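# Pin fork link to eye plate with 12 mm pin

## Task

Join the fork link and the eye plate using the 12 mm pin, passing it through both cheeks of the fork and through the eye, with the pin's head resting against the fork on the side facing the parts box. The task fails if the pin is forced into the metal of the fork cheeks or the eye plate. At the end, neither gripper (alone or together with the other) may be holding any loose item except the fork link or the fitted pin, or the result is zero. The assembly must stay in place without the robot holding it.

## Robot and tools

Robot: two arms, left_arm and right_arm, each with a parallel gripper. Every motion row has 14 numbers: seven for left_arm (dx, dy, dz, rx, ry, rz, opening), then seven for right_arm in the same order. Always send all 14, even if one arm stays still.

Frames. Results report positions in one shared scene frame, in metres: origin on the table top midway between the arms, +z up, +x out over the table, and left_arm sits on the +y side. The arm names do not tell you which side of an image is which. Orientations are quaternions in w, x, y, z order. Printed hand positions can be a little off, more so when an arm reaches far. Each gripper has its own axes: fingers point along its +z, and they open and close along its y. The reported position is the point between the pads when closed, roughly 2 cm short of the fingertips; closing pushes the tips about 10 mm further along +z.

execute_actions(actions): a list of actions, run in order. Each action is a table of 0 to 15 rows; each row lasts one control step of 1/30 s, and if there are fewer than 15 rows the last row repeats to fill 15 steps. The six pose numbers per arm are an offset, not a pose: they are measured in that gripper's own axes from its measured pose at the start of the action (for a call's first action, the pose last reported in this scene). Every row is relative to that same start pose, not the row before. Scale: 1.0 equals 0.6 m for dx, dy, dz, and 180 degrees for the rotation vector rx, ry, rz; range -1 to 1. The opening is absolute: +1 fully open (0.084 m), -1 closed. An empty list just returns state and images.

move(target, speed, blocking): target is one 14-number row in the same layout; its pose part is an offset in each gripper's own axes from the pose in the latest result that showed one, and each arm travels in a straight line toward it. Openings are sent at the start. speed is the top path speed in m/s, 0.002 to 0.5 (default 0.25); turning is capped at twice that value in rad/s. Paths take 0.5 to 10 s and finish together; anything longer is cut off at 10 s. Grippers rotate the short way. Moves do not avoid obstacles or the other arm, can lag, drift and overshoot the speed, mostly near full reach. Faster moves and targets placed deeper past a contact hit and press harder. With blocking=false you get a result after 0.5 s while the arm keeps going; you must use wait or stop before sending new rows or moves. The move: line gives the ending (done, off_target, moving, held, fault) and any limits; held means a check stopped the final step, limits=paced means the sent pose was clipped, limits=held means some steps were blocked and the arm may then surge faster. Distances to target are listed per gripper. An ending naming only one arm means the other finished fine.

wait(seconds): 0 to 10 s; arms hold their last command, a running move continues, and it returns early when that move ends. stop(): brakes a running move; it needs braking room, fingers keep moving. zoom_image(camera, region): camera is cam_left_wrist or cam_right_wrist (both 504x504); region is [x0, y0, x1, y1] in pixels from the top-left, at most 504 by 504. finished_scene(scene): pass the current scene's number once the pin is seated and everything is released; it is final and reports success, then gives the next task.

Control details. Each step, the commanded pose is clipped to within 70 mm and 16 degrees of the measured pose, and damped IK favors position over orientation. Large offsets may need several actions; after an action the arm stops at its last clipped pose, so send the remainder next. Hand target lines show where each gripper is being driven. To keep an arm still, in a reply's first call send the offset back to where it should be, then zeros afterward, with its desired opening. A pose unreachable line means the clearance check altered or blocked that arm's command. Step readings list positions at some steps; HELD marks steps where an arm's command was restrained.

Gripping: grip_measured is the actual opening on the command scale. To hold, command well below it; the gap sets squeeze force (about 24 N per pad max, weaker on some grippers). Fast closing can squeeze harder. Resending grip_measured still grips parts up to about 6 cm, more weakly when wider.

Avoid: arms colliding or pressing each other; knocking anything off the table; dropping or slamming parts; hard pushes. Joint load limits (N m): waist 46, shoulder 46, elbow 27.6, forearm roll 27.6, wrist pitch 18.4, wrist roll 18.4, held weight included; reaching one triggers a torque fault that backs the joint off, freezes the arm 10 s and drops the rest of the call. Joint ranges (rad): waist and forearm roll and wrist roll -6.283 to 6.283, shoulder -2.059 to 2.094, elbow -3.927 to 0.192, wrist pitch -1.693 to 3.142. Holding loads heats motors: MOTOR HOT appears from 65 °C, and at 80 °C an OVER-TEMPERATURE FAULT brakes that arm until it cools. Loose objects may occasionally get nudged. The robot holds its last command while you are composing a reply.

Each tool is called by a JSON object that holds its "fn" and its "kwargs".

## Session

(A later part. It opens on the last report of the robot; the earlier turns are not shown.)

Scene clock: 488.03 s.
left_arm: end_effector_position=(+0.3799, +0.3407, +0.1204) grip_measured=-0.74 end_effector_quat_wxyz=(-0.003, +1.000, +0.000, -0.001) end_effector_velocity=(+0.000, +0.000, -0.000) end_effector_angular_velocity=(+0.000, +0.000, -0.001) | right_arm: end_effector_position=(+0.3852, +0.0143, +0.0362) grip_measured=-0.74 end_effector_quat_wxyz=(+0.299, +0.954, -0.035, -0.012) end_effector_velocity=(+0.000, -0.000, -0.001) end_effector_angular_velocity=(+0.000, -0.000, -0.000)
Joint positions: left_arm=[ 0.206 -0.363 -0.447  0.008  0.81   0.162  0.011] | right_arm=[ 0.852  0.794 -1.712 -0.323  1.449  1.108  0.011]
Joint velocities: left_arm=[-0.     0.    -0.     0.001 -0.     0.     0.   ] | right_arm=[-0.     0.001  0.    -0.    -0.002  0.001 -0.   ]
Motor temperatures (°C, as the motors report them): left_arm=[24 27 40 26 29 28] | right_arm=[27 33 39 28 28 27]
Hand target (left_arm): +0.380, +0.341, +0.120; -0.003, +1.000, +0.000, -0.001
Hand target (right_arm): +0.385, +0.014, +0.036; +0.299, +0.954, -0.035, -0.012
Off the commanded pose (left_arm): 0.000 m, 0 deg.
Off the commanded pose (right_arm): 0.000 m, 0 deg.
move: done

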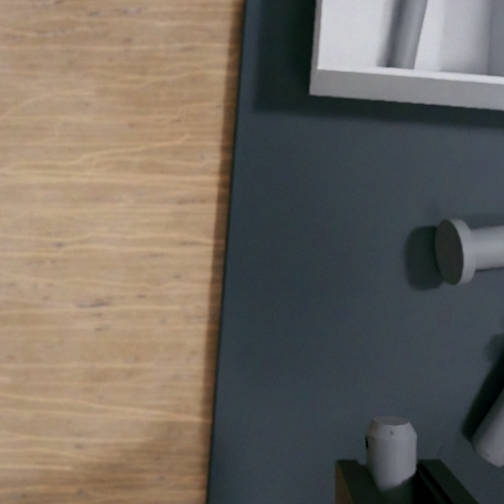

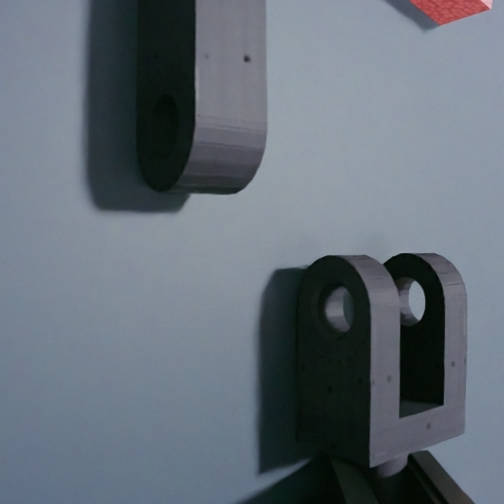

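{"fn": "execute_actions", "kwargs": {"actions": [[[0,0,0,0,0,0,-0.9, 0,0,0,0,0,0,-0.68],[0,0,0,0,0,0,-0.9, 0,0,0,0,0,0,-0.68],[0,0,0,0,0,0,-0.9, 0,0,0,0,0,0,-0.68],[0,0,0,0,0,0,-0.9, 0,0,0,0,0,0,-0.68],[0,0,0,0,0,0,-0.9, 0,0,0,0,0,0,-0.68],[0,0,0,0,0,0,-0.9, 0,0,0,0,0,0,-0.68],[0,0,0,0,0,0,-0.9, 0,0.0005,0,0,0,0,-0.66],[0,0,0,0,0,0,-0.9, 0,0.001,0,0,0,0,-0.64],[0,0,0,0,0,0,-0.9, 0,0.0015,0,0,0,0,-0.62],[0,0,0,0,0,0,-0.9, 0,0.002,0,0,0,0,-0.60],[0,0,0,0,0,0,-0.9, 0,0.0025,0,0,0,0,-0.59]]]}}

Scene clock: 500.03 s.
left_arm: end_effector_position=(+0.3799, +0.3407, +0.1204) grip_measured=-0.74 end_effector_quat_wxyz=(-0.003, +1.000, +0.000, -0.001) end_effector_velocity=(-0.000, -0.000, -0.000) end_effector_angular_velocity=(+0.000, +0.001, +0.001) | right_arm: end_effector_position=(+0.3851, +0.0128, +0.0371) grip_measured=-0.61 end_effector_quat_wxyz=(+0.299, +0.954, -0.035, -0.012) end_effector_velocity=(+0.000, +0.000, -0.001) end_effector_angular_velocity=(+0.002, -0.002, +0.002)
Joint positions: left_arm=[ 0.206 -0.363 -0.447  0.008  0.81   0.162  0.011] | right_arm=[ 0.851  0.789 -1.705 -0.324  1.448  1.107  0.017]
Joint velocities: left_arm=[-0.    -0.     0.     0.     0.001 -0.001  0.   ] | right_arm=[ 0.001 -0.001  0.003 -0.001 -0.005  0.    -0.   ]
Motor temperatures (°C, as the motors report them): left_arm=[24 27 40 26 29 28] | right_arm=[27 33 39 28 28 27]
Hand target (left_arm): +0.380, +0.341, +0.120; -0.003, +1.000, +0.000, -0.001
Hand target (right_arm): +0.385, +0.013, +0.037; +0.299, +0.954, -0.035, -0.012
Off the commanded pose (left_arm): 0.000 m, 0 deg.
Off the commanded pose (right_arm): 0.000 m, 0 deg.
Step readings (end_effector_position):
0: left_arm (+0.3799, +0.3407, +0.1204) | right_arm (+0.3851, +0.0142, +0.0357)
1: left_arm (+0.3799, +0.3407, +0.1204) | right_arm (+0.3851, +0.0142, +0.0358)
2: left_arm (+0.3799, +0.3407, +0.1204) | right_arm (+0.3851, +0.0142, +0.0359)
4: left_arm (+0.3799, +0.3407, +0.1204) | right_arm (+0.3852, +0.0140, +0.0362)
8: left_arm (+0.3799, +0.3407, +0.1204) | right_arm (+0.3851, +0.0138, +0.0363)
15: end_effector_position above

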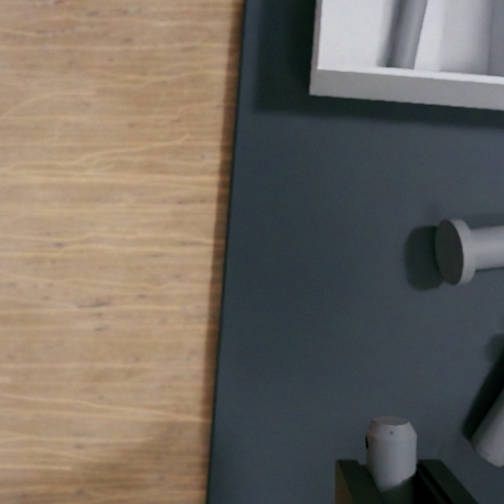

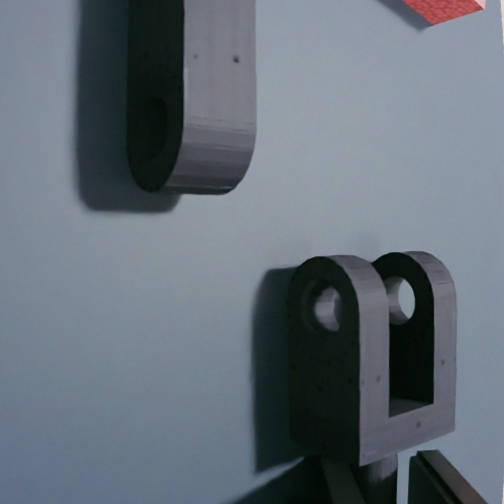

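{"fn": "move", "kwargs": {"target": [0, 0, 0, 0, 0, 0.2611, -0.9, 0, 0.0123, 0.0102, 0.2611, 0, 0, -0.53], "speed": 0.35}}

Scene clock: 506.30 s.
left_arm: end_effector_position=(+0.3799, +0.3407, +0.1204) grip_measured=-0.74 end_effector_quat_wxyz=(-0.002, +0.917, -0.399, -0.002) end_effector_velocity=(+0.000, +0.000, +0.000) end_effector_angular_velocity=(+0.001, -0.001, -0.002) | right_arm: end_effector_position=(+0.3851, +0.0031, +0.0369) grip_measured=-0.55 end_effector_quat_wxyz=(-0.105, +0.994, -0.037, +0.004) end_effector_velocity=(-0.001, -0.001, -0.001) end_effector_angular_velocity=(+0.003, +0.005, -0.001)
Joint positions: left_arm=[ 0.206 -0.363 -0.447  0.008  0.81   0.982  0.011] | right_arm=[ 0.658  0.324 -0.904  0.346  0.452  0.486  0.02 ]
Joint velocities: left_arm=[ 0.    -0.    -0.     0.001 -0.     0.002 -0.   ] | right_arm=[-0.001 -0.001  0.004  0.012  0.001 -0.011 -0.   ]
Motor temperatures (°C, as the motors report them): left_arm=[24 27 40 26 29 28] | right_arm=[27 33 39 28 28 27]
Hand target (left_arm): +0.380, +0.341, +0.120; -0.002, +0.917, -0.399, -0.002
Hand target (right_arm): +0.385, +0.003, +0.037; -0.105, +0.994, -0.037, +0.004
Off the commanded pose (left_arm): 0.000 m, 0 deg.
Off the commanded pose (right_arm): 0.001 m, 0 deg.
move: done

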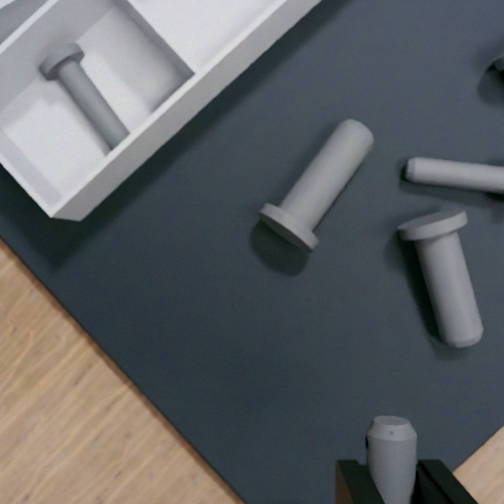

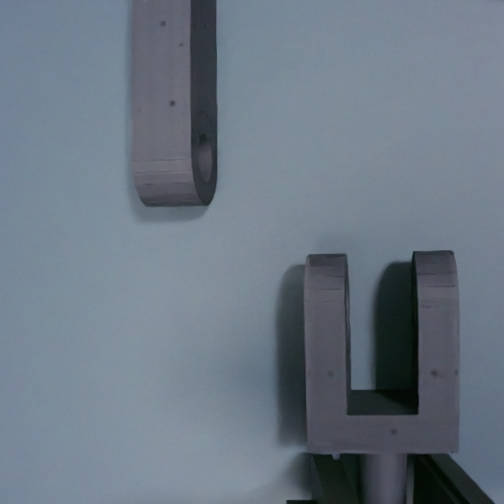

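{"fn": "zoom_image", "kwargs": {"camera": "cam_right_wrist", "region": [270, 240, 504, 504]}}

{"fn": "zoom_image", "kwargs": {"camera": "cam_right_wrist", "region": [80, 0, 300, 220]}}

Region (270, 240, 504, 504) of cam_right_wrist's 504x504 image, scaled by 1.909, with more detail than that image has; it fills the left 447 columns of this view, and the rest is white.

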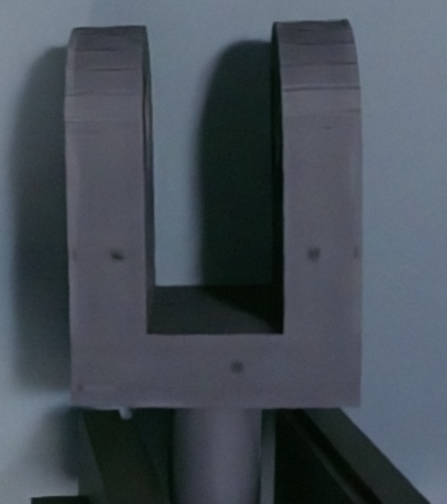

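Region (80, 0, 300, 220) of cam_right_wrist's 504x504 image, scaled by 2.291, with more detail than that image has.

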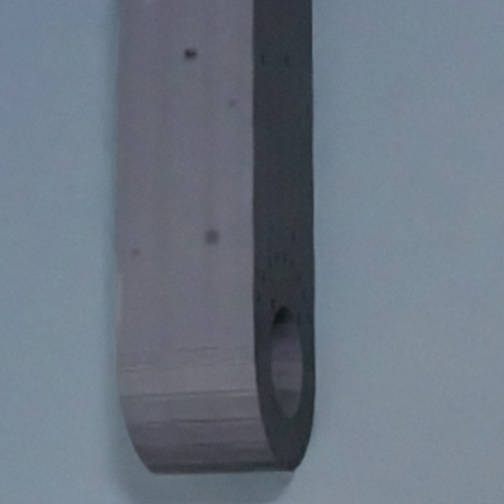

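{"fn": "execute_actions", "kwargs": {"actions": [[[0,0,0,0,0,0.01,-0.9, 0,0.0004,0.0012,0,0,0,-0.55],[0,0,0,0,0,0.02,-0.9, 0,0.0008,0.0024,0,0,0,-0.57],[0,0,0,0,0,0.03,-0.9, 0,0.0012,0.0036,0,0,0,-0.6],[0,0,0,0,0,0.04,-0.9, 0,0.0015,0.0048,0,0,0,-0.62],[0,0,0,0,0,0.05,-0.9, 0,0.0017,0.0058,0,0,0,-0.64],[0,0,0,0,0,0.06,-0.9, 0,0.0017,0.0058,0,0,0,-0.66],[0,0,0,0,0,0.07,-0.9, 0,0.0017,0.0058,0,0,0,-0.68],[0,0,0,0,0,0.08,-0.9, 0,0.0017,0.0058,0,0,0,-0.71],[0,0,0,0,0,0.09,-0.9, 0,0.0017,0.0058,0,0,0,-0.74],[0,0,0,0,0,0.10,-0.9, 0,0.0017,0.0058,0,0,0,-0.78],[0,0,0,0,0,0.11,-0.9, 0,0.0017,0.0058,0,0,0,-0.84],[0,0,0,0,0,0.12,-0.9, 0,0.0017,0.0058,0,0,0,-0.9]]]}}

Scene clock: 536.60 s.
left_arm: end_effector_position=(+0.3799, +0.3407, +0.1204) grip_measured=-0.74 end_effector_quat_wxyz=(-0.004, +0.832, -0.555, -0.004) end_effector_velocity=(-0.000, +0.001, -0.000) end_effector_angular_velocity=(-0.057, -0.002, -0.358) | right_arm: end_effector_position=(+0.3859, +0.0034, +0.0345) grip_measured=-0.74 end_effector_quat_wxyz=(-0.106, +0.994, -0.037, +0.005) end_effector_velocity=(-0.000, -0.000, -0.001) end_effector_angular_velocity=(-0.001, +0.001, -0.001)
Joint positions: left_arm=[ 0.203 -0.364 -0.446  0.015  0.81   1.331  0.011] | right_arm=[ 0.659  0.331 -0.904  0.352  0.443  0.48   0.012]
Joint velocities: left_arm=[ 0.033  0.002 -0.002 -0.078  0.003  0.445 -0.   ] | right_arm=[ 0.     0.002  0.     0.001 -0.001 -0.     0.   ]
Motor temperatures (°C, as the motors report them): left_arm=[24 27 40 26 29 28] | right_arm=[27 33 38 28 28 27]
Hand target (left_arm): +0.380, +0.341, +0.120; -0.003, +0.826, -0.563, -0.002
Hand target (right_arm): +0.385, +0.003, +0.033; -0.105, +0.994, -0.037, +0.004
Off the commanded pose (left_arm): 0.000 m, 1 deg.
Off the commanded pose (right_arm): 0.002 m, 0 deg.
Step readings (end_effector_position):
0: left_arm (+0.3799, +0.3407, +0.1204) | right_arm (+0.3850, +0.0030, +0.0368)
1: left_arm (+0.3799, +0.3407, +0.1204) | right_arm (+0.3850, +0.0030, +0.0368)
2: left_arm (+0.3799, +0.3408, +0.1204) | right_arm (+0.3851, +0.0031, +0.0367)
4: left_arm (+0.3799, +0.3408, +0.1204) | right_arm (+0.3852, +0.0031, +0.0357)
8: left_arm (+0.3799, +0.3407, +0.1204) | right_arm (+0.3858, +0.0031, +0.0348)
15: end_effector_position above

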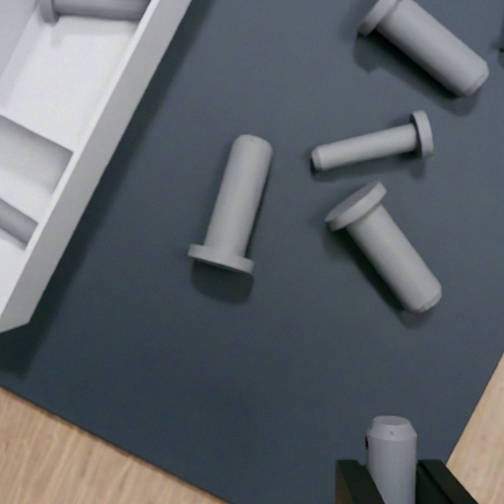

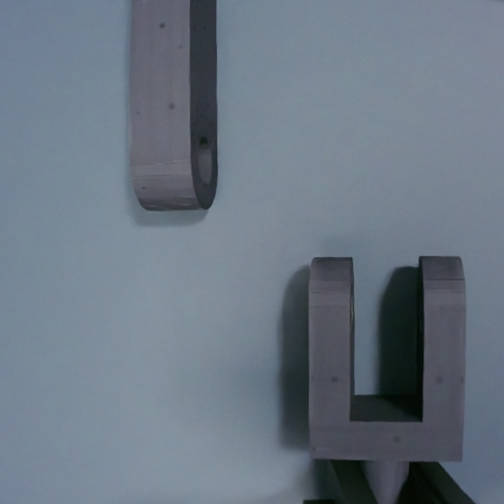

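{"fn": "move", "kwargs": {"target": [0.2306, -0.0305, 0, 0.0001, 0.0036, 0.1495, -0.9, 0.015, -0.085, 0.0138, 0, 0, 0, -0.9], "speed": 0.2}}

Scene clock: 555.17 s.
left_arm: end_effector_position=(+0.4499, +0.2196, +0.1190) grip_measured=-0.74 end_effector_quat_wxyz=(+0.000, +0.680, -0.733, +0.001) end_effector_velocity=(+0.001, -0.001, +0.001) end_effector_angular_velocity=(-0.001, -0.003, -0.002) | right_arm: end_effector_position=(+0.3978, +0.0539, +0.0360) grip_measured=-0.74 end_effector_quat_wxyz=(-0.106, +0.994, -0.037, +0.004) end_effector_velocity=(+0.002, +0.001, +0.003) end_effector_angular_velocity=(+0.004, -0.003, -0.002)
Joint positions: left_arm=[-0.127 -0.108 -0.684 -0.003  0.791  1.482  0.011] | right_arm=[ 0.71   0.438 -1.075  0.298  0.498  0.587  0.011]
Joint velocities: left_arm=[-0.001  0.001 -0.003 -0.001 -0.     0.001  0.   ] | right_arm=[-0.001 -0.002 -0.004  0.001  0.001  0.001 -0.   ]
Motor temperatures (°C, as the motors report them): left_arm=[24 27 40 26 29 28] | right_arm=[27 32 36 28 28 27]
Hand target (left_arm): +0.450, +0.219, +0.119; +0.000, +0.680, -0.733, +0.001
Hand target (right_arm): +0.399, +0.054, +0.037; -0.106, +0.994, -0.037, +0.005
Off the commanded pose (left_arm): 0.000 m, 0 deg.
Off the commanded pose (right_arm): 0.002 m, 0 deg.
move: done

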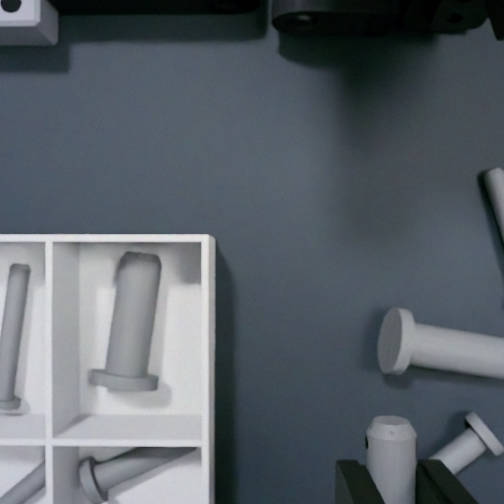

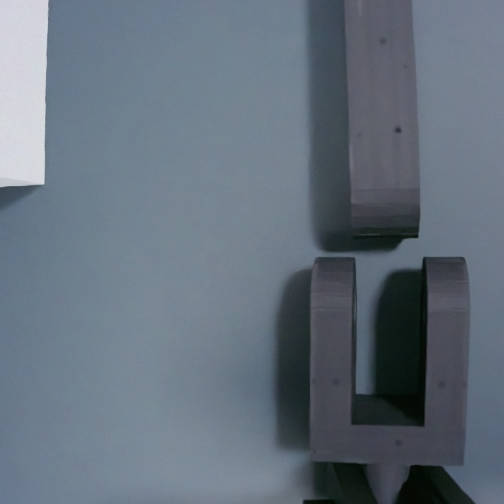

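{"fn": "execute_actions", "kwargs": {"actions": []}}

{"fn": "zoom_image", "kwargs": {"camera": "cam_right_wrist", "region": [290, 150, 490, 350]}}

{"fn": "zoom_image", "kwargs": {"camera": "cam_right_wrist", "region": [252, 0, 504, 504]}}

Scene clock: 564.90 s.
left_arm: end_effector_position=(+0.4501, +0.2194, +0.1190) grip_measured=-0.74 end_effector_quat_wxyz=(+0.000, +0.680, -0.733, +0.001) end_effector_velocity=(-0.000, +0.000, +0.000) end_effector_angular_velocity=(+0.000, +0.000, -0.000) | right_arm: end_effector_position=(+0.3986, +0.0542, +0.0372) grip_measured=-0.74 end_effector_quat_wxyz=(-0.106, +0.994, -0.037, +0.005) end_effector_velocity=(-0.000, +0.000, -0.000) end_effector_angular_velocity=(-0.001, +0.001, +0.001)
Joint positions: left_arm=[-0.127 -0.108 -0.685 -0.003  0.791  1.482  0.011] | right_arm=[ 0.71   0.436 -1.076  0.298  0.498  0.587  0.011]
Joint velocities: left_arm=[ 0.    -0.    -0.     0.     0.001 -0.    -0.   ] | right_arm=[ 0.     0.    -0.    -0.001  0.001 -0.     0.   ]
Motor temperatures (°C, as the motors report them): left_arm=[24 27 40 26 29 28] | right_arm=[27 32 37 28 28 27]
Hand target (left_arm): +0.450, +0.219, +0.119; +0.000, +0.680, -0.733, +0.001
Hand target (right_arm): +0.399, +0.054, +0.037; -0.106, +0.994, -0.037, +0.005
Off the commanded pose (left_arm): 0.001 m, 0 deg.
Off the commanded pose (right_arm): 0.000 m, 0 deg.

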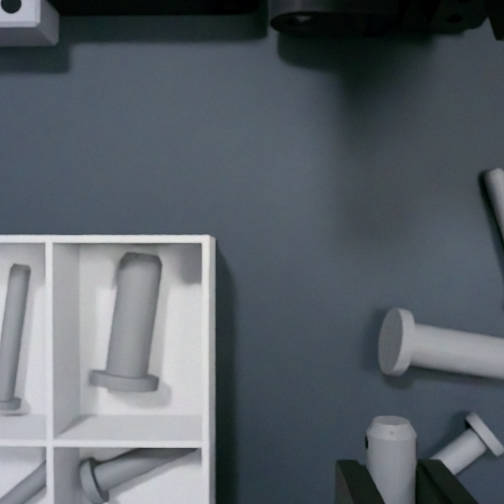

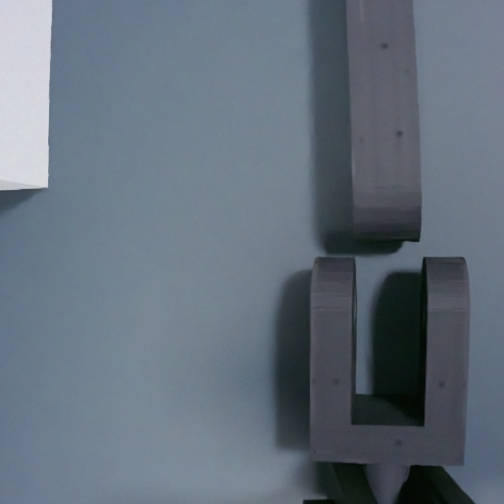

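Region (290, 150, 490, 350) of cam_right_wrist's 504x504 image, scaled by 2.520, with more detail than that image has.

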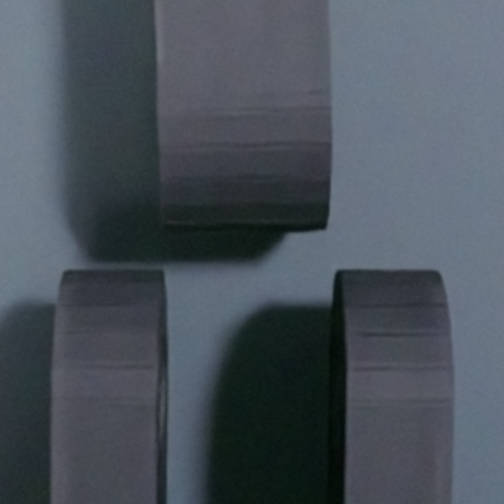

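Region (252, 0, 504, 504) of cam_right_wrist's 504x504 image, scaled by 1.000.

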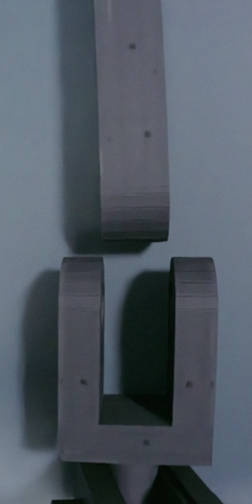

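{"fn": "move", "kwargs": {"target": [0, 0, 0, 0, 0, 0, -0.9, 0.0033, 0.001, -0.0002, 0, -0.0013, -0.0059, -0.9], "speed": 0.05}}

{"fn": "zoom_image", "kwargs": {"camera": "cam_right_wrist", "region": [290, 150, 490, 350]}}

Scene clock: 579.50 s.
left_arm: end_effector_position=(+0.4501, +0.2194, +0.1190) grip_measured=-0.74 end_effector_quat_wxyz=(+0.000, +0.680, -0.733, +0.001) end_effector_velocity=(+0.000, +0.000, +0.000) end_effector_angular_velocity=(+0.000, -0.001, -0.000) | right_arm: end_effector_position=(+0.4005, +0.0534, +0.0371) grip_measured=-0.74 end_effector_quat_wxyz=(-0.106, +0.994, -0.028, +0.004) end_effector_velocity=(-0.000, +0.000, +0.000) end_effector_angular_velocity=(+0.001, -0.000, +0.001)
Joint positions: left_arm=[-0.127 -0.108 -0.685 -0.003  0.791  1.482  0.011] | right_arm=[ 0.705  0.44  -1.084  0.302  0.505  0.561  0.011]
Joint velocities: left_arm=[ 0. -0. -0.  0. -0. -0. -0.] | right_arm=[ 0.     0.    -0.     0.001 -0.    -0.001  0.   ]
Motor temperatures (°C, as the motors report them): left_arm=[24 27 40 26 29 28] | right_arm=[27 33 38 28 29 27]
Hand target (left_arm): +0.450, +0.219, +0.119; +0.000, +0.680, -0.733, +0.001
Hand target (right_arm): +0.401, +0.053, +0.037; -0.106, +0.994, -0.028, +0.004
Off the commanded pose (left_arm): 0.000 m, 0 deg.
Off the commanded pose (right_arm): 0.000 m, 0 deg.
move: done

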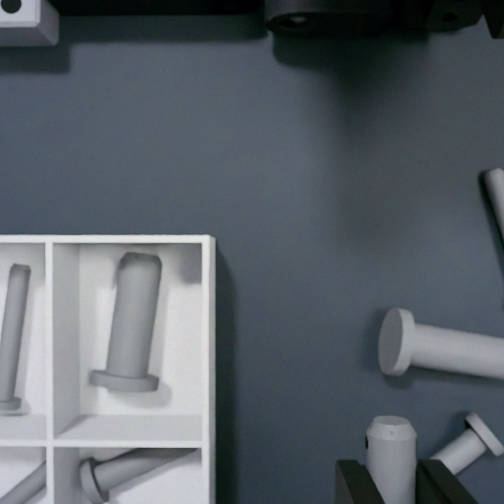

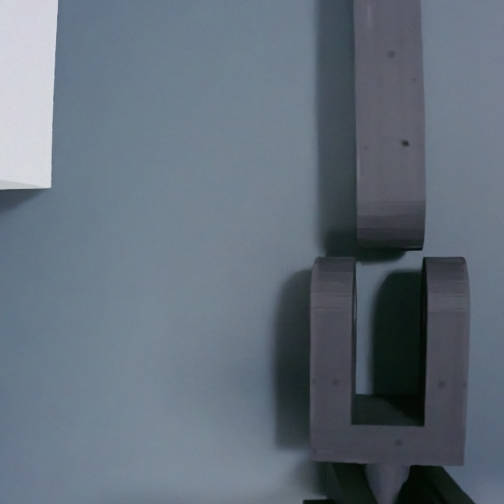

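Region (290, 150, 490, 350) of cam_right_wrist's 504x504 image, scaled by 2.520, with more detail than that image has.

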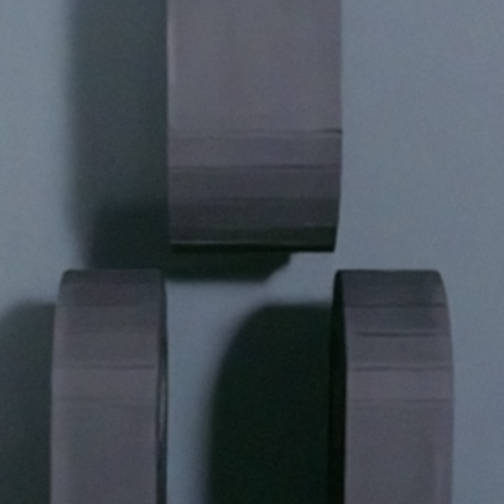

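{"fn": "move", "kwargs": {"target": [0, 0, 0, 0, 0, 0, -0.9, 0.015, 0.0008, -0.0002, 0, 0, 0, -0.9], "speed": 0.03}}

{"fn": "zoom_image", "kwargs": {"camera": "cam_right_wrist", "region": [290, 150, 490, 350]}}

Scene clock: 585.67 s.
left_arm: end_effector_position=(+0.4501, +0.2194, +0.1190) grip_measured=-0.74 end_effector_quat_wxyz=(+0.000, +0.680, -0.733, +0.001) end_effector_velocity=(+0.000, -0.000, +0.000) end_effector_angular_velocity=(-0.001, -0.001, +0.001) | right_arm: end_effector_position=(+0.4095, +0.0524, +0.0371) grip_measured=-0.74 end_effector_quat_wxyz=(-0.106, +0.994, -0.028, +0.004) end_effector_velocity=(-0.000, +0.000, -0.000) end_effector_angular_velocity=(-0.001, +0.001, +0.001)
Joint positions: left_arm=[-0.127 -0.108 -0.685 -0.003  0.791  1.482  0.011] | right_arm=[ 0.691  0.455 -1.11   0.299  0.518  0.551  0.011]
Joint velocities: left_arm=[-0.    -0.    -0.    -0.001  0.    -0.     0.   ] | right_arm=[ 0.     0.001 -0.001 -0.     0.002 -0.    -0.   ]
Motor temperatures (°C, as the motors report them): left_arm=[24 27 40 26 29 28] | right_arm=[27 33 39 28 29 27]
Hand target (left_arm): +0.450, +0.219, +0.119; +0.000, +0.680, -0.733, +0.001
Hand target (right_arm): +0.410, +0.052, +0.037; -0.106, +0.994, -0.028, +0.004
Off the commanded pose (left_arm): 0.000 m, 0 deg.
Off the commanded pose (right_arm): 0.000 m, 0 deg.
move: done

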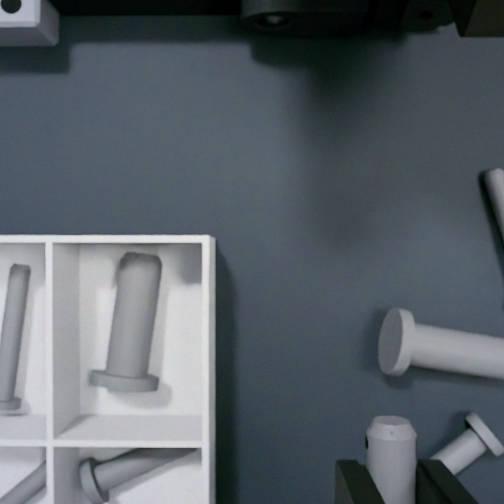

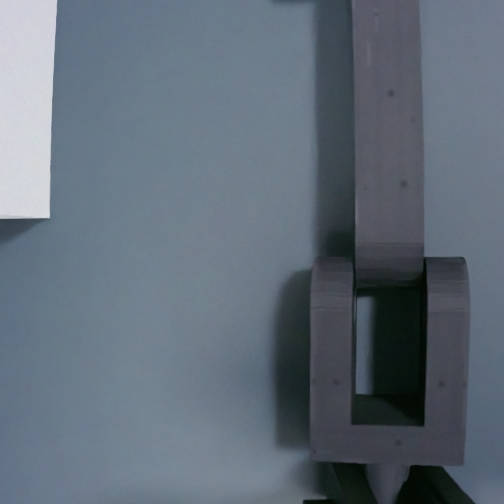

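Region (290, 150, 490, 350) of cam_right_wrist's 504x504 image, scaled by 2.520, with more detail than that image has.

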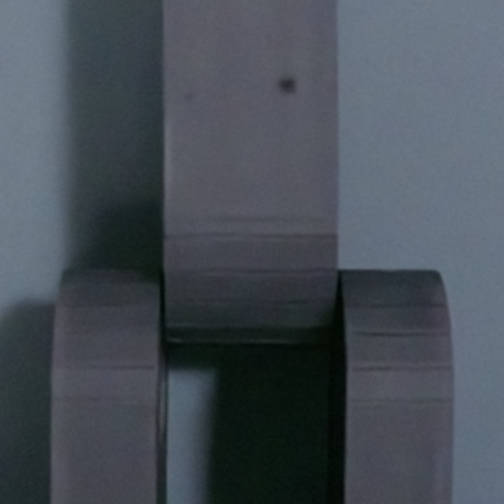

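{"fn": "move", "kwargs": {"target": [0, 0, 0, 0, 0, 0, -0.9, 0.0285, 0.0009, 0.0032, 0, 0, 0, -0.9], "speed": 0.04}}

{"fn": "zoom_image", "kwargs": {"camera": "cam_right_wrist", "region": [290, 230, 490, 430]}}

Scene clock: 600.83 s.
left_arm: end_effector_position=(+0.4501, +0.2194, +0.1190) grip_measured=-0.74 end_effector_quat_wxyz=(+0.000, +0.680, -0.733, +0.001) end_effector_velocity=(+0.000, +0.000, +0.000) end_effector_angular_velocity=(+0.001, -0.000, -0.001) | right_arm: end_effector_position=(+0.4266, +0.0516, +0.0357) grip_measured=-0.74 end_effector_quat_wxyz=(-0.107, +0.994, -0.028, +0.004) end_effector_velocity=(+0.000, +0.000, -0.001) end_effector_angular_velocity=(+0.000, +0.001, -0.001)
Joint positions: left_arm=[-0.127 -0.108 -0.685 -0.003  0.791  1.482  0.011] | right_arm=[ 0.667  0.491 -1.164  0.296  0.539  0.533  0.011]
Joint velocities: left_arm=[ 0.     0.    -0.     0.001 -0.    -0.     0.   ] | right_arm=[ 0.     0.002 -0.001  0.001 -0.    -0.    -0.   ]
Motor temperatures (°C, as the motors report them): left_arm=[24 27 40 26 29 28] | right_arm=[27 33 39 28 29 27]
Hand target (left_arm): +0.450, +0.219, +0.119; +0.000, +0.680, -0.733, +0.001
Hand target (right_arm): +0.427, +0.051, +0.035; -0.106, +0.994, -0.028, +0.004
Off the commanded pose (left_arm): 0.000 m, 0 deg.
Off the commanded pose (right_arm): 0.001 m, 0 deg.
move: done

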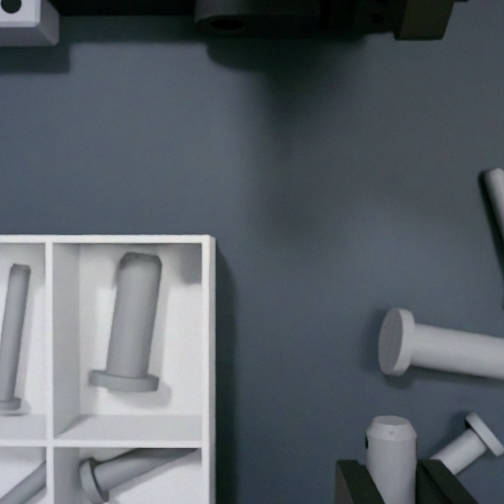

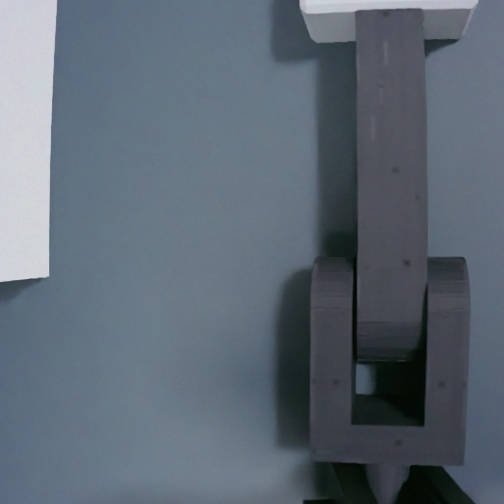

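Region (290, 230, 490, 430) of cam_right_wrist's 504x504 image, scaled by 2.520, with more detail than that image has.

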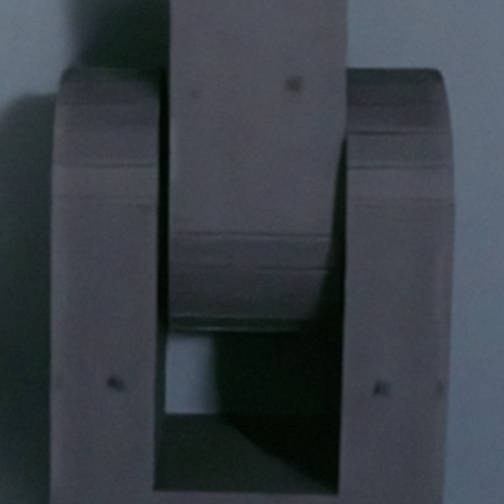

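{"fn": "execute_actions", "kwargs": {"actions": [[[0,0,0,0,0,0,-0.9, 0,0,0,0,0,0,-0.72],[0,0,0,0,0,0,-0.9, 0,0,0,0,0,0,-0.70],[0,0,0,0,0,0,-0.9, 0,0,0,0,0,0,-0.68],[0,0,0,0,0,0,-0.9, 0,0,0,0,0,0,-0.66],[0,0,0,0,0,0,-0.9, 0,0,0,0,0,0,-0.64],[0,0,0,0,0,0,-0.9, 0,0,-0.001,0,0,0,-0.62],[0,0,0,0,0,0,-0.9, 0,0,-0.003,0,0,0,-0.60],[0,0,0,0,0,0,-0.9, 0,0,-0.007,0,0,0,-0.58],[0,0,0,0,0,0,-0.9, 0,0,-0.012,0,0,0,-0.58],[0,0,0,0,0,0,-0.9, 0,0,-0.018,0,0,0,-0.58],[0,0,0,0,0,0,-0.9, 0,0,-0.024,0,0,0,-0.58],[0,0,0,0,0,0,-0.9, 0,0,-0.030,0,0,0,-0.58],[0,0,0,0,0,0,-0.9, 0,0,-0.035,0,0,0,-0.58],[0,0,0,0,0,0,-0.9, 0,0,-0.039,0,0,0,-0.58],[0,0,0,0,0,0,-0.9, 0,0,-0.042,0,0,0,-0.58]]]}}

Scene clock: 608.40 s.
left_arm: end_effector_position=(+0.4501, +0.2194, +0.1190) grip_measured=-0.74 end_effector_quat_wxyz=(+0.000, +0.680, -0.733, +0.001) end_effector_velocity=(-0.000, +0.000, -0.000) end_effector_angular_velocity=(+0.001, +0.001, -0.001) | right_arm: end_effector_position=(+0.4264, +0.0470, +0.0543) grip_measured=-0.60 end_effector_quat_wxyz=(-0.106, +0.994, -0.028, +0.004) end_effector_velocity=(+0.014, -0.004, +0.108) end_effector_angular_velocity=(+0.042, -0.049, -0.001)
Joint positions: left_arm=[-0.127 -0.108 -0.685 -0.003  0.791  1.482  0.011] | right_arm=[ 0.658  0.443 -1.153  0.28   0.576  0.544  0.018]
Joint velocities: left_arm=[-0.     0.     0.     0.     0.001  0.    -0.   ] | right_arm=[-0.033 -0.229  0.009 -0.06   0.154  0.042  0.   ]
Motor temperatures (°C, as the motors report them): left_arm=[24 27 40 26 29 28] | right_arm=[27 33 39 28 29 27]
Hand target (left_arm): +0.450, +0.219, +0.119; +0.000, +0.680, -0.733, +0.001
Hand target (right_arm): +0.426, +0.046, +0.060; -0.107, +0.994, -0.028, +0.004
Off the commanded pose (left_arm): 0.000 m, 0 deg.
Off the commanded pose (right_arm): 0.006 m, 0 deg.
Step readings (end_effector_position):
0: left_arm (+0.4501, +0.2194, +0.1190) | right_arm (+0.4266, +0.0513, +0.0352)
1: left_arm (+0.4501, +0.2194, +0.1190) | right_arm (+0.4266, +0.0513, +0.0352)
2: left_arm (+0.4501, +0.2194, +0.1190) | right_arm (+0.4265, +0.0514, +0.0353)
4: left_arm (+0.4501, +0.2194, +0.1190) | right_arm (+0.4268, +0.0517, +0.0357)
8: left_arm (+0.4501, +0.2194, +0.1190) | right_arm (+0.4270, +0.0513, +0.0364)
15: end_effector_position above

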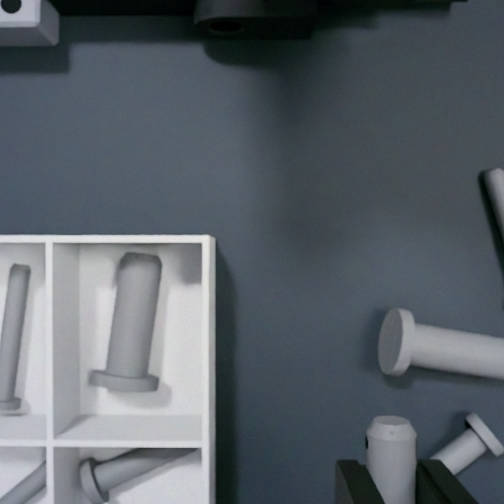

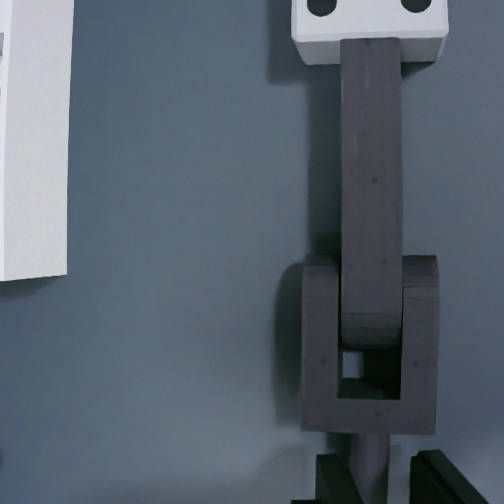

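{"fn": "execute_actions", "kwargs": {"actions": []}}

{"fn": "zoom_image", "kwargs": {"camera": "cam_right_wrist", "region": [270, 230, 450, 410]}}

{"fn": "zoom_image", "kwargs": {"camera": "cam_left_wrist", "region": [170, 0, 330, 70]}}

Scene clock: 613.37 s.
left_arm: end_effector_position=(+0.4501, +0.2194, +0.1190) grip_measured=-0.74 end_effector_quat_wxyz=(+0.000, +0.680, -0.733, +0.001) end_effector_velocity=(-0.000, +0.000, -0.000) end_effector_angular_velocity=(-0.000, +0.001, +0.000) | right_arm: end_effector_position=(+0.4263, +0.0464, +0.0601) grip_measured=-0.60 end_effector_quat_wxyz=(-0.107, +0.994, -0.028, +0.004) end_effector_velocity=(-0.000, -0.000, -0.000) end_effector_angular_velocity=(-0.001, +0.001, +0.000)
Joint positions: left_arm=[-0.127 -0.108 -0.685 -0.003  0.791  1.482  0.011] | right_arm=[ 0.657  0.43  -1.151  0.276  0.587  0.547  0.018]
Joint velocities: left_arm=[ 0.  0.  0. -0.  0.  0.  0.] | right_arm=[ 0.    -0.    -0.    -0.     0.002  0.    -0.   ]
Motor temperatures (°C, as the motors report them): left_arm=[24 28 40 26 29 28] | right_arm=[27 33 39 28 29 27]
Hand target (left_arm): +0.450, +0.219, +0.119; +0.000, +0.680, -0.733, +0.001
Hand target (right_arm): +0.426, +0.046, +0.060; -0.107, +0.994, -0.028, +0.004
Off the commanded pose (left_arm): 0.000 m, 0 deg.
Off the commanded pose (right_arm): 0.000 m, 0 deg.

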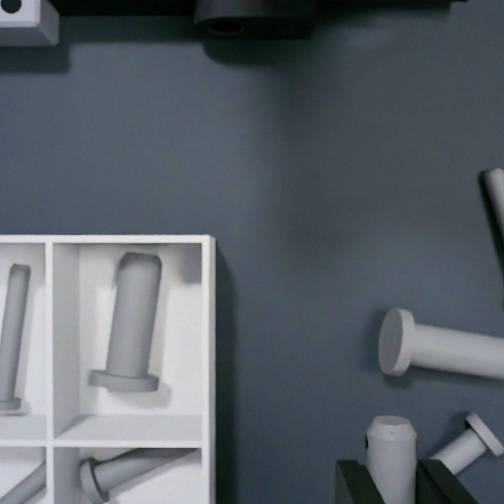

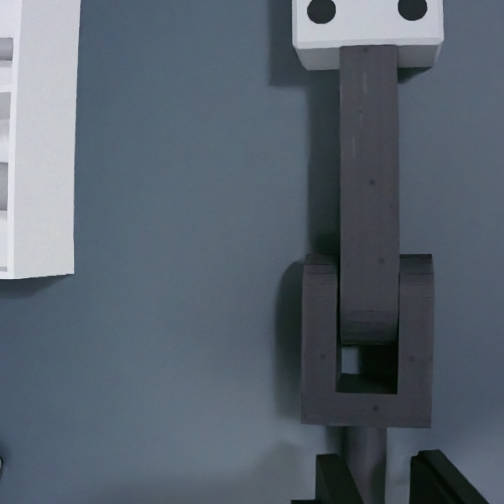

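Region (270, 230, 450, 410) of cam_right_wrist's 504x504 image, scaled by 2.800, with more detail than that image has.

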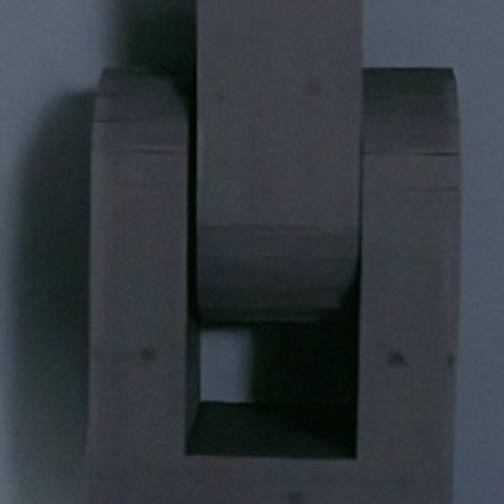

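Region (170, 0, 330, 70) of cam_left_wrist's 504x504 image, scaled by 3.150, with more detail than that image has; it fills the top 220 rows of this view, and the rest is white.

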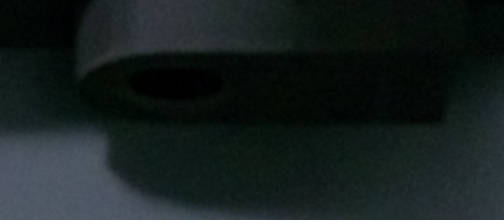

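{"fn": "move", "kwargs": {"target": [0.075, -0.0695, 0.0317, 0.0722, 0, 0, -0.9, -0.1052, 0.0385, -0.0033, -0.3131, 0.2107, -0.4776, -0.95], "speed": 0.5}}

Scene clock: 679.23 s.
left_arm: end_effector_position=(+0.4882, +0.1708, +0.1003) grip_measured=-0.74 end_effector_quat_wxyz=(-0.076, +0.675, -0.729, +0.085) end_effector_velocity=(+0.000, -0.000, +0.000) end_effector_angular_velocity=(+0.001, -0.001, -0.001) | right_arm: end_effector_position=(+0.3613, +0.0273, +0.0569) grip_measured=-0.97 end_effector_quat_wxyz=(+0.366, +0.635, +0.590, +0.339) end_effector_velocity=(-0.001, -0.001, -0.001) end_effector_angular_velocity=(-0.005, -0.000, +0.005)
Joint positions: left_arm=[-0.23  -0.03  -0.625  0.095  0.432  1.296  0.011] | right_arm=[ 1.073  0.374 -0.833 -1.639  0.942  1.033  0.001]
Joint velocities: left_arm=[-0.001  0.     0.     0.001 -0.001 -0.     0.   ] | right_arm=[ 0.002  0.001  0.005 -0.005  0.001  0.001  0.   ]
Motor temperatures (°C, as the motors report them): left_arm=[24 28 40 26 29 28] | right_arm=[27 33 40 28 29 27]
Hand target (left_arm): +0.488, +0.171, +0.100; -0.076, +0.675, -0.729, +0.085
Hand target (right_arm): +0.361, +0.027, +0.057; +0.366, +0.635, +0.590, +0.339
Off the commanded pose (left_arm): 0.001 m, 0 deg.
Off the commanded pose (right_arm): 0.001 m, 0 deg.
move: done

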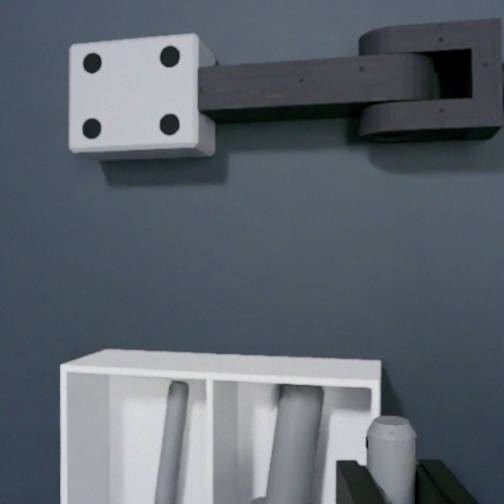

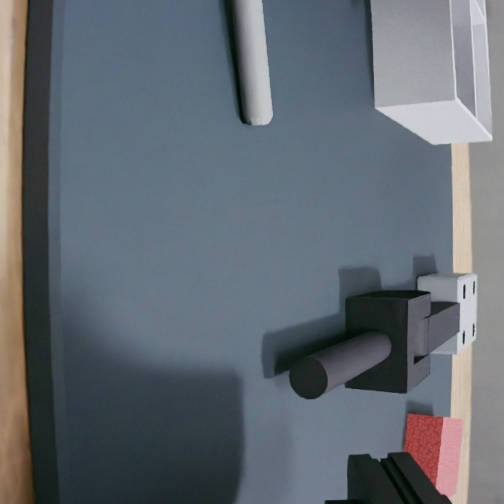

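{"fn": "zoom_image", "kwargs": {"camera": "cam_left_wrist", "region": [340, 0, 504, 164]}}

{"fn": "zoom_image", "kwargs": {"camera": "cam_right_wrist", "region": [324, 230, 504, 410]}}

Region (340, 0, 504, 164) of cam_left_wrist's 504x504 image, scaled by 3.073, with more detail than that image has.

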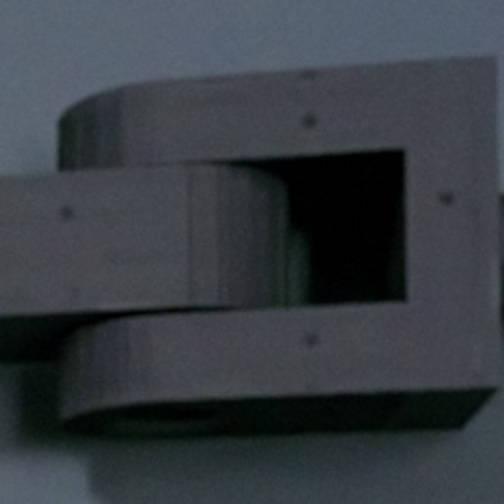

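Region (324, 230, 504, 410) of cam_right_wrist's 504x504 image, scaled by 2.800, with more detail than that image has.

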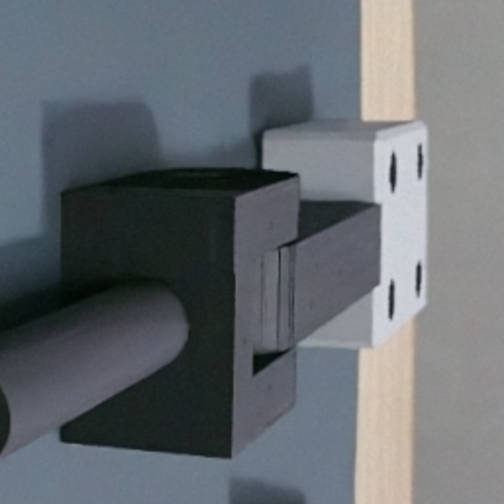

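{"fn": "move", "kwargs": {"target": [0.123, 0.0104, 0.0318, 0, 0, 0, -0.9, 0, 0, 0, 0, 0, 0, -0.95], "speed": 0.2}}

{"fn": "move", "kwargs": {"target": [0, 0.0147, 0.0638, 0, 0, 0, -0.9, 0, 0, 0, 0, 0, 0, -0.95], "speed": 0.1}}

Scene clock: 697.73 s.
left_arm: end_effector_position=(+0.4808, +0.0971, +0.0807) grip_measured=-0.74 end_effector_quat_wxyz=(-0.076, +0.676, -0.728, +0.085) end_effector_velocity=(-0.000, -0.001, -0.001) end_effector_angular_velocity=(+0.001, +0.000, +0.001) | right_arm: end_effector_position=(+0.3613, +0.0273, +0.0569) grip_measured=-0.97 end_effector_quat_wxyz=(+0.366, +0.635, +0.590, +0.339) end_effector_velocity=(-0.000, +0.000, +0.000) end_effector_angular_velocity=(+0.001, +0.001, -0.000)
Joint positions: left_arm=[-0.392  0.077 -0.689  0.191  0.402  1.047  0.011] | right_arm=[ 1.073  0.374 -0.833 -1.639  0.942  1.033  0.001]
Joint velocities: left_arm=[-0.002  0.002 -0.     0.003 -0.    -0.006 -0.   ] | right_arm=[-0.    -0.     0.     0.    -0.001  0.001 -0.   ]
Motor temperatures (°C, as the motors report them): left_arm=[24 28 40 26 29 28] | right_arm=[27 33 39 28 29 27]
Hand target (left_arm): +0.481, +0.097, +0.081; -0.076, +0.675, -0.729, +0.085
Hand target (right_arm): +0.361, +0.027, +0.057; +0.366, +0.635, +0.590, +0.339
Off the commanded pose (left_arm): 0.000 m, 0 deg.
Off the commanded pose (right_arm): 0.000 m, 0 deg.
move: done

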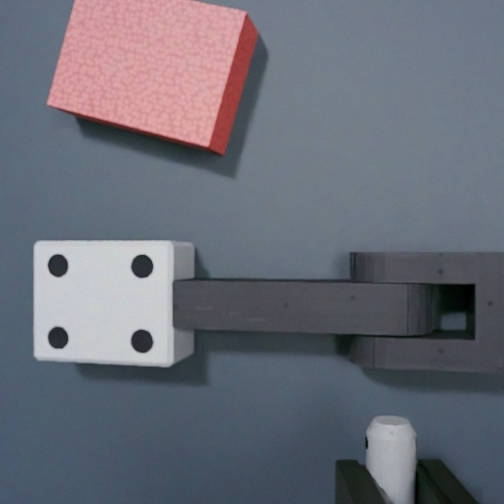

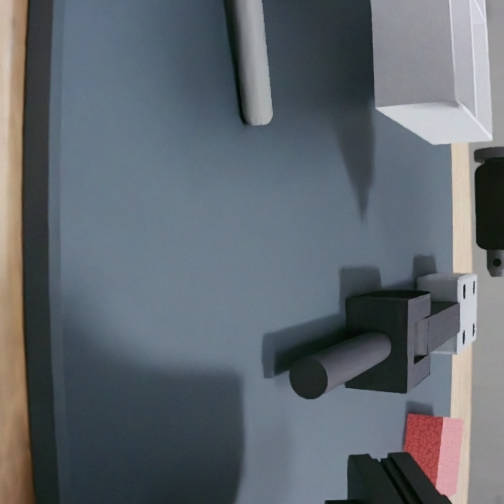

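Scene clock: 698.57 s.
left_arm: end_effector_position=(+0.4810, +0.0967, +0.0417) grip_measured=-0.74 end_effector_quat_wxyz=(-0.076, +0.676, -0.728, +0.086) end_effector_velocity=(-0.002, +0.001, -0.003) end_effector_angular_velocity=(+0.002, +0.006, +0.001) | right_arm: end_effector_position=(+0.3613, +0.0273, +0.0569) grip_measured=-0.97 end_effector_quat_wxyz=(+0.366, +0.635, +0.590, +0.339) end_effector_velocity=(+0.000, -0.000, +0.000) end_effector_angular_velocity=(-0.000, -0.001, -0.000)
Joint positions: left_arm=[-0.38   0.187 -0.682  0.255  0.285  0.99   0.011] | right_arm=[ 1.073  0.374 -0.833 -1.639  0.942  1.033  0.001]
Joint velocities: left_arm=[ 0.     0.002  0.004  0.    -0.001 -0.001  0.   ] | right_arm=[-0.001  0.    -0.    -0.001  0.001  0.     0.   ]
Motor temperatures (°C, as the motors report them): left_arm=[24 28 40 26 29 28] | right_arm=[27 33 38 28 29 27]
Hand target (left_arm): +0.481, +0.097, +0.041; -0.076, +0.676, -0.728, +0.085
Hand target (right_arm): +0.361, +0.027, +0.057; +0.366, +0.635, +0.590, +0.339
Off the commanded pose (left_arm): 0.000 m, 0 deg.
Off the commanded pose (right_arm): 0.000 m, 0 deg.
move: done

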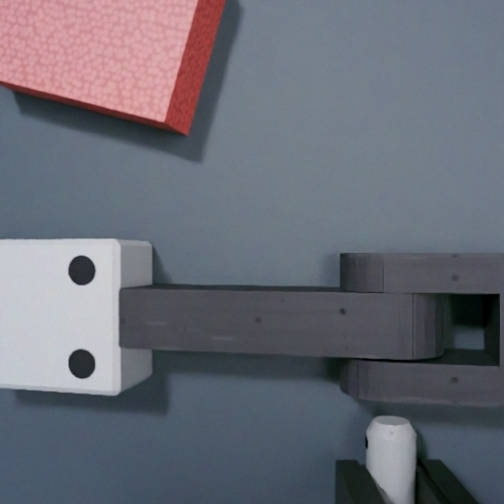

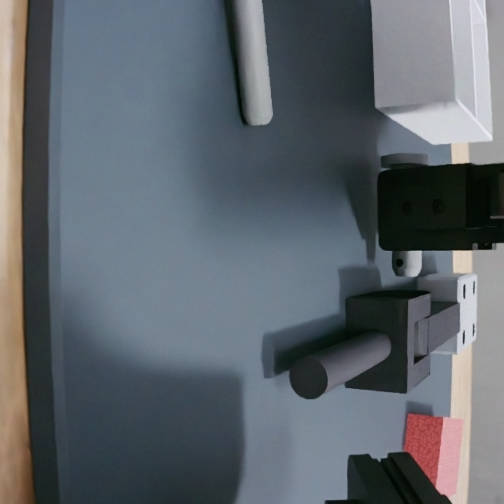

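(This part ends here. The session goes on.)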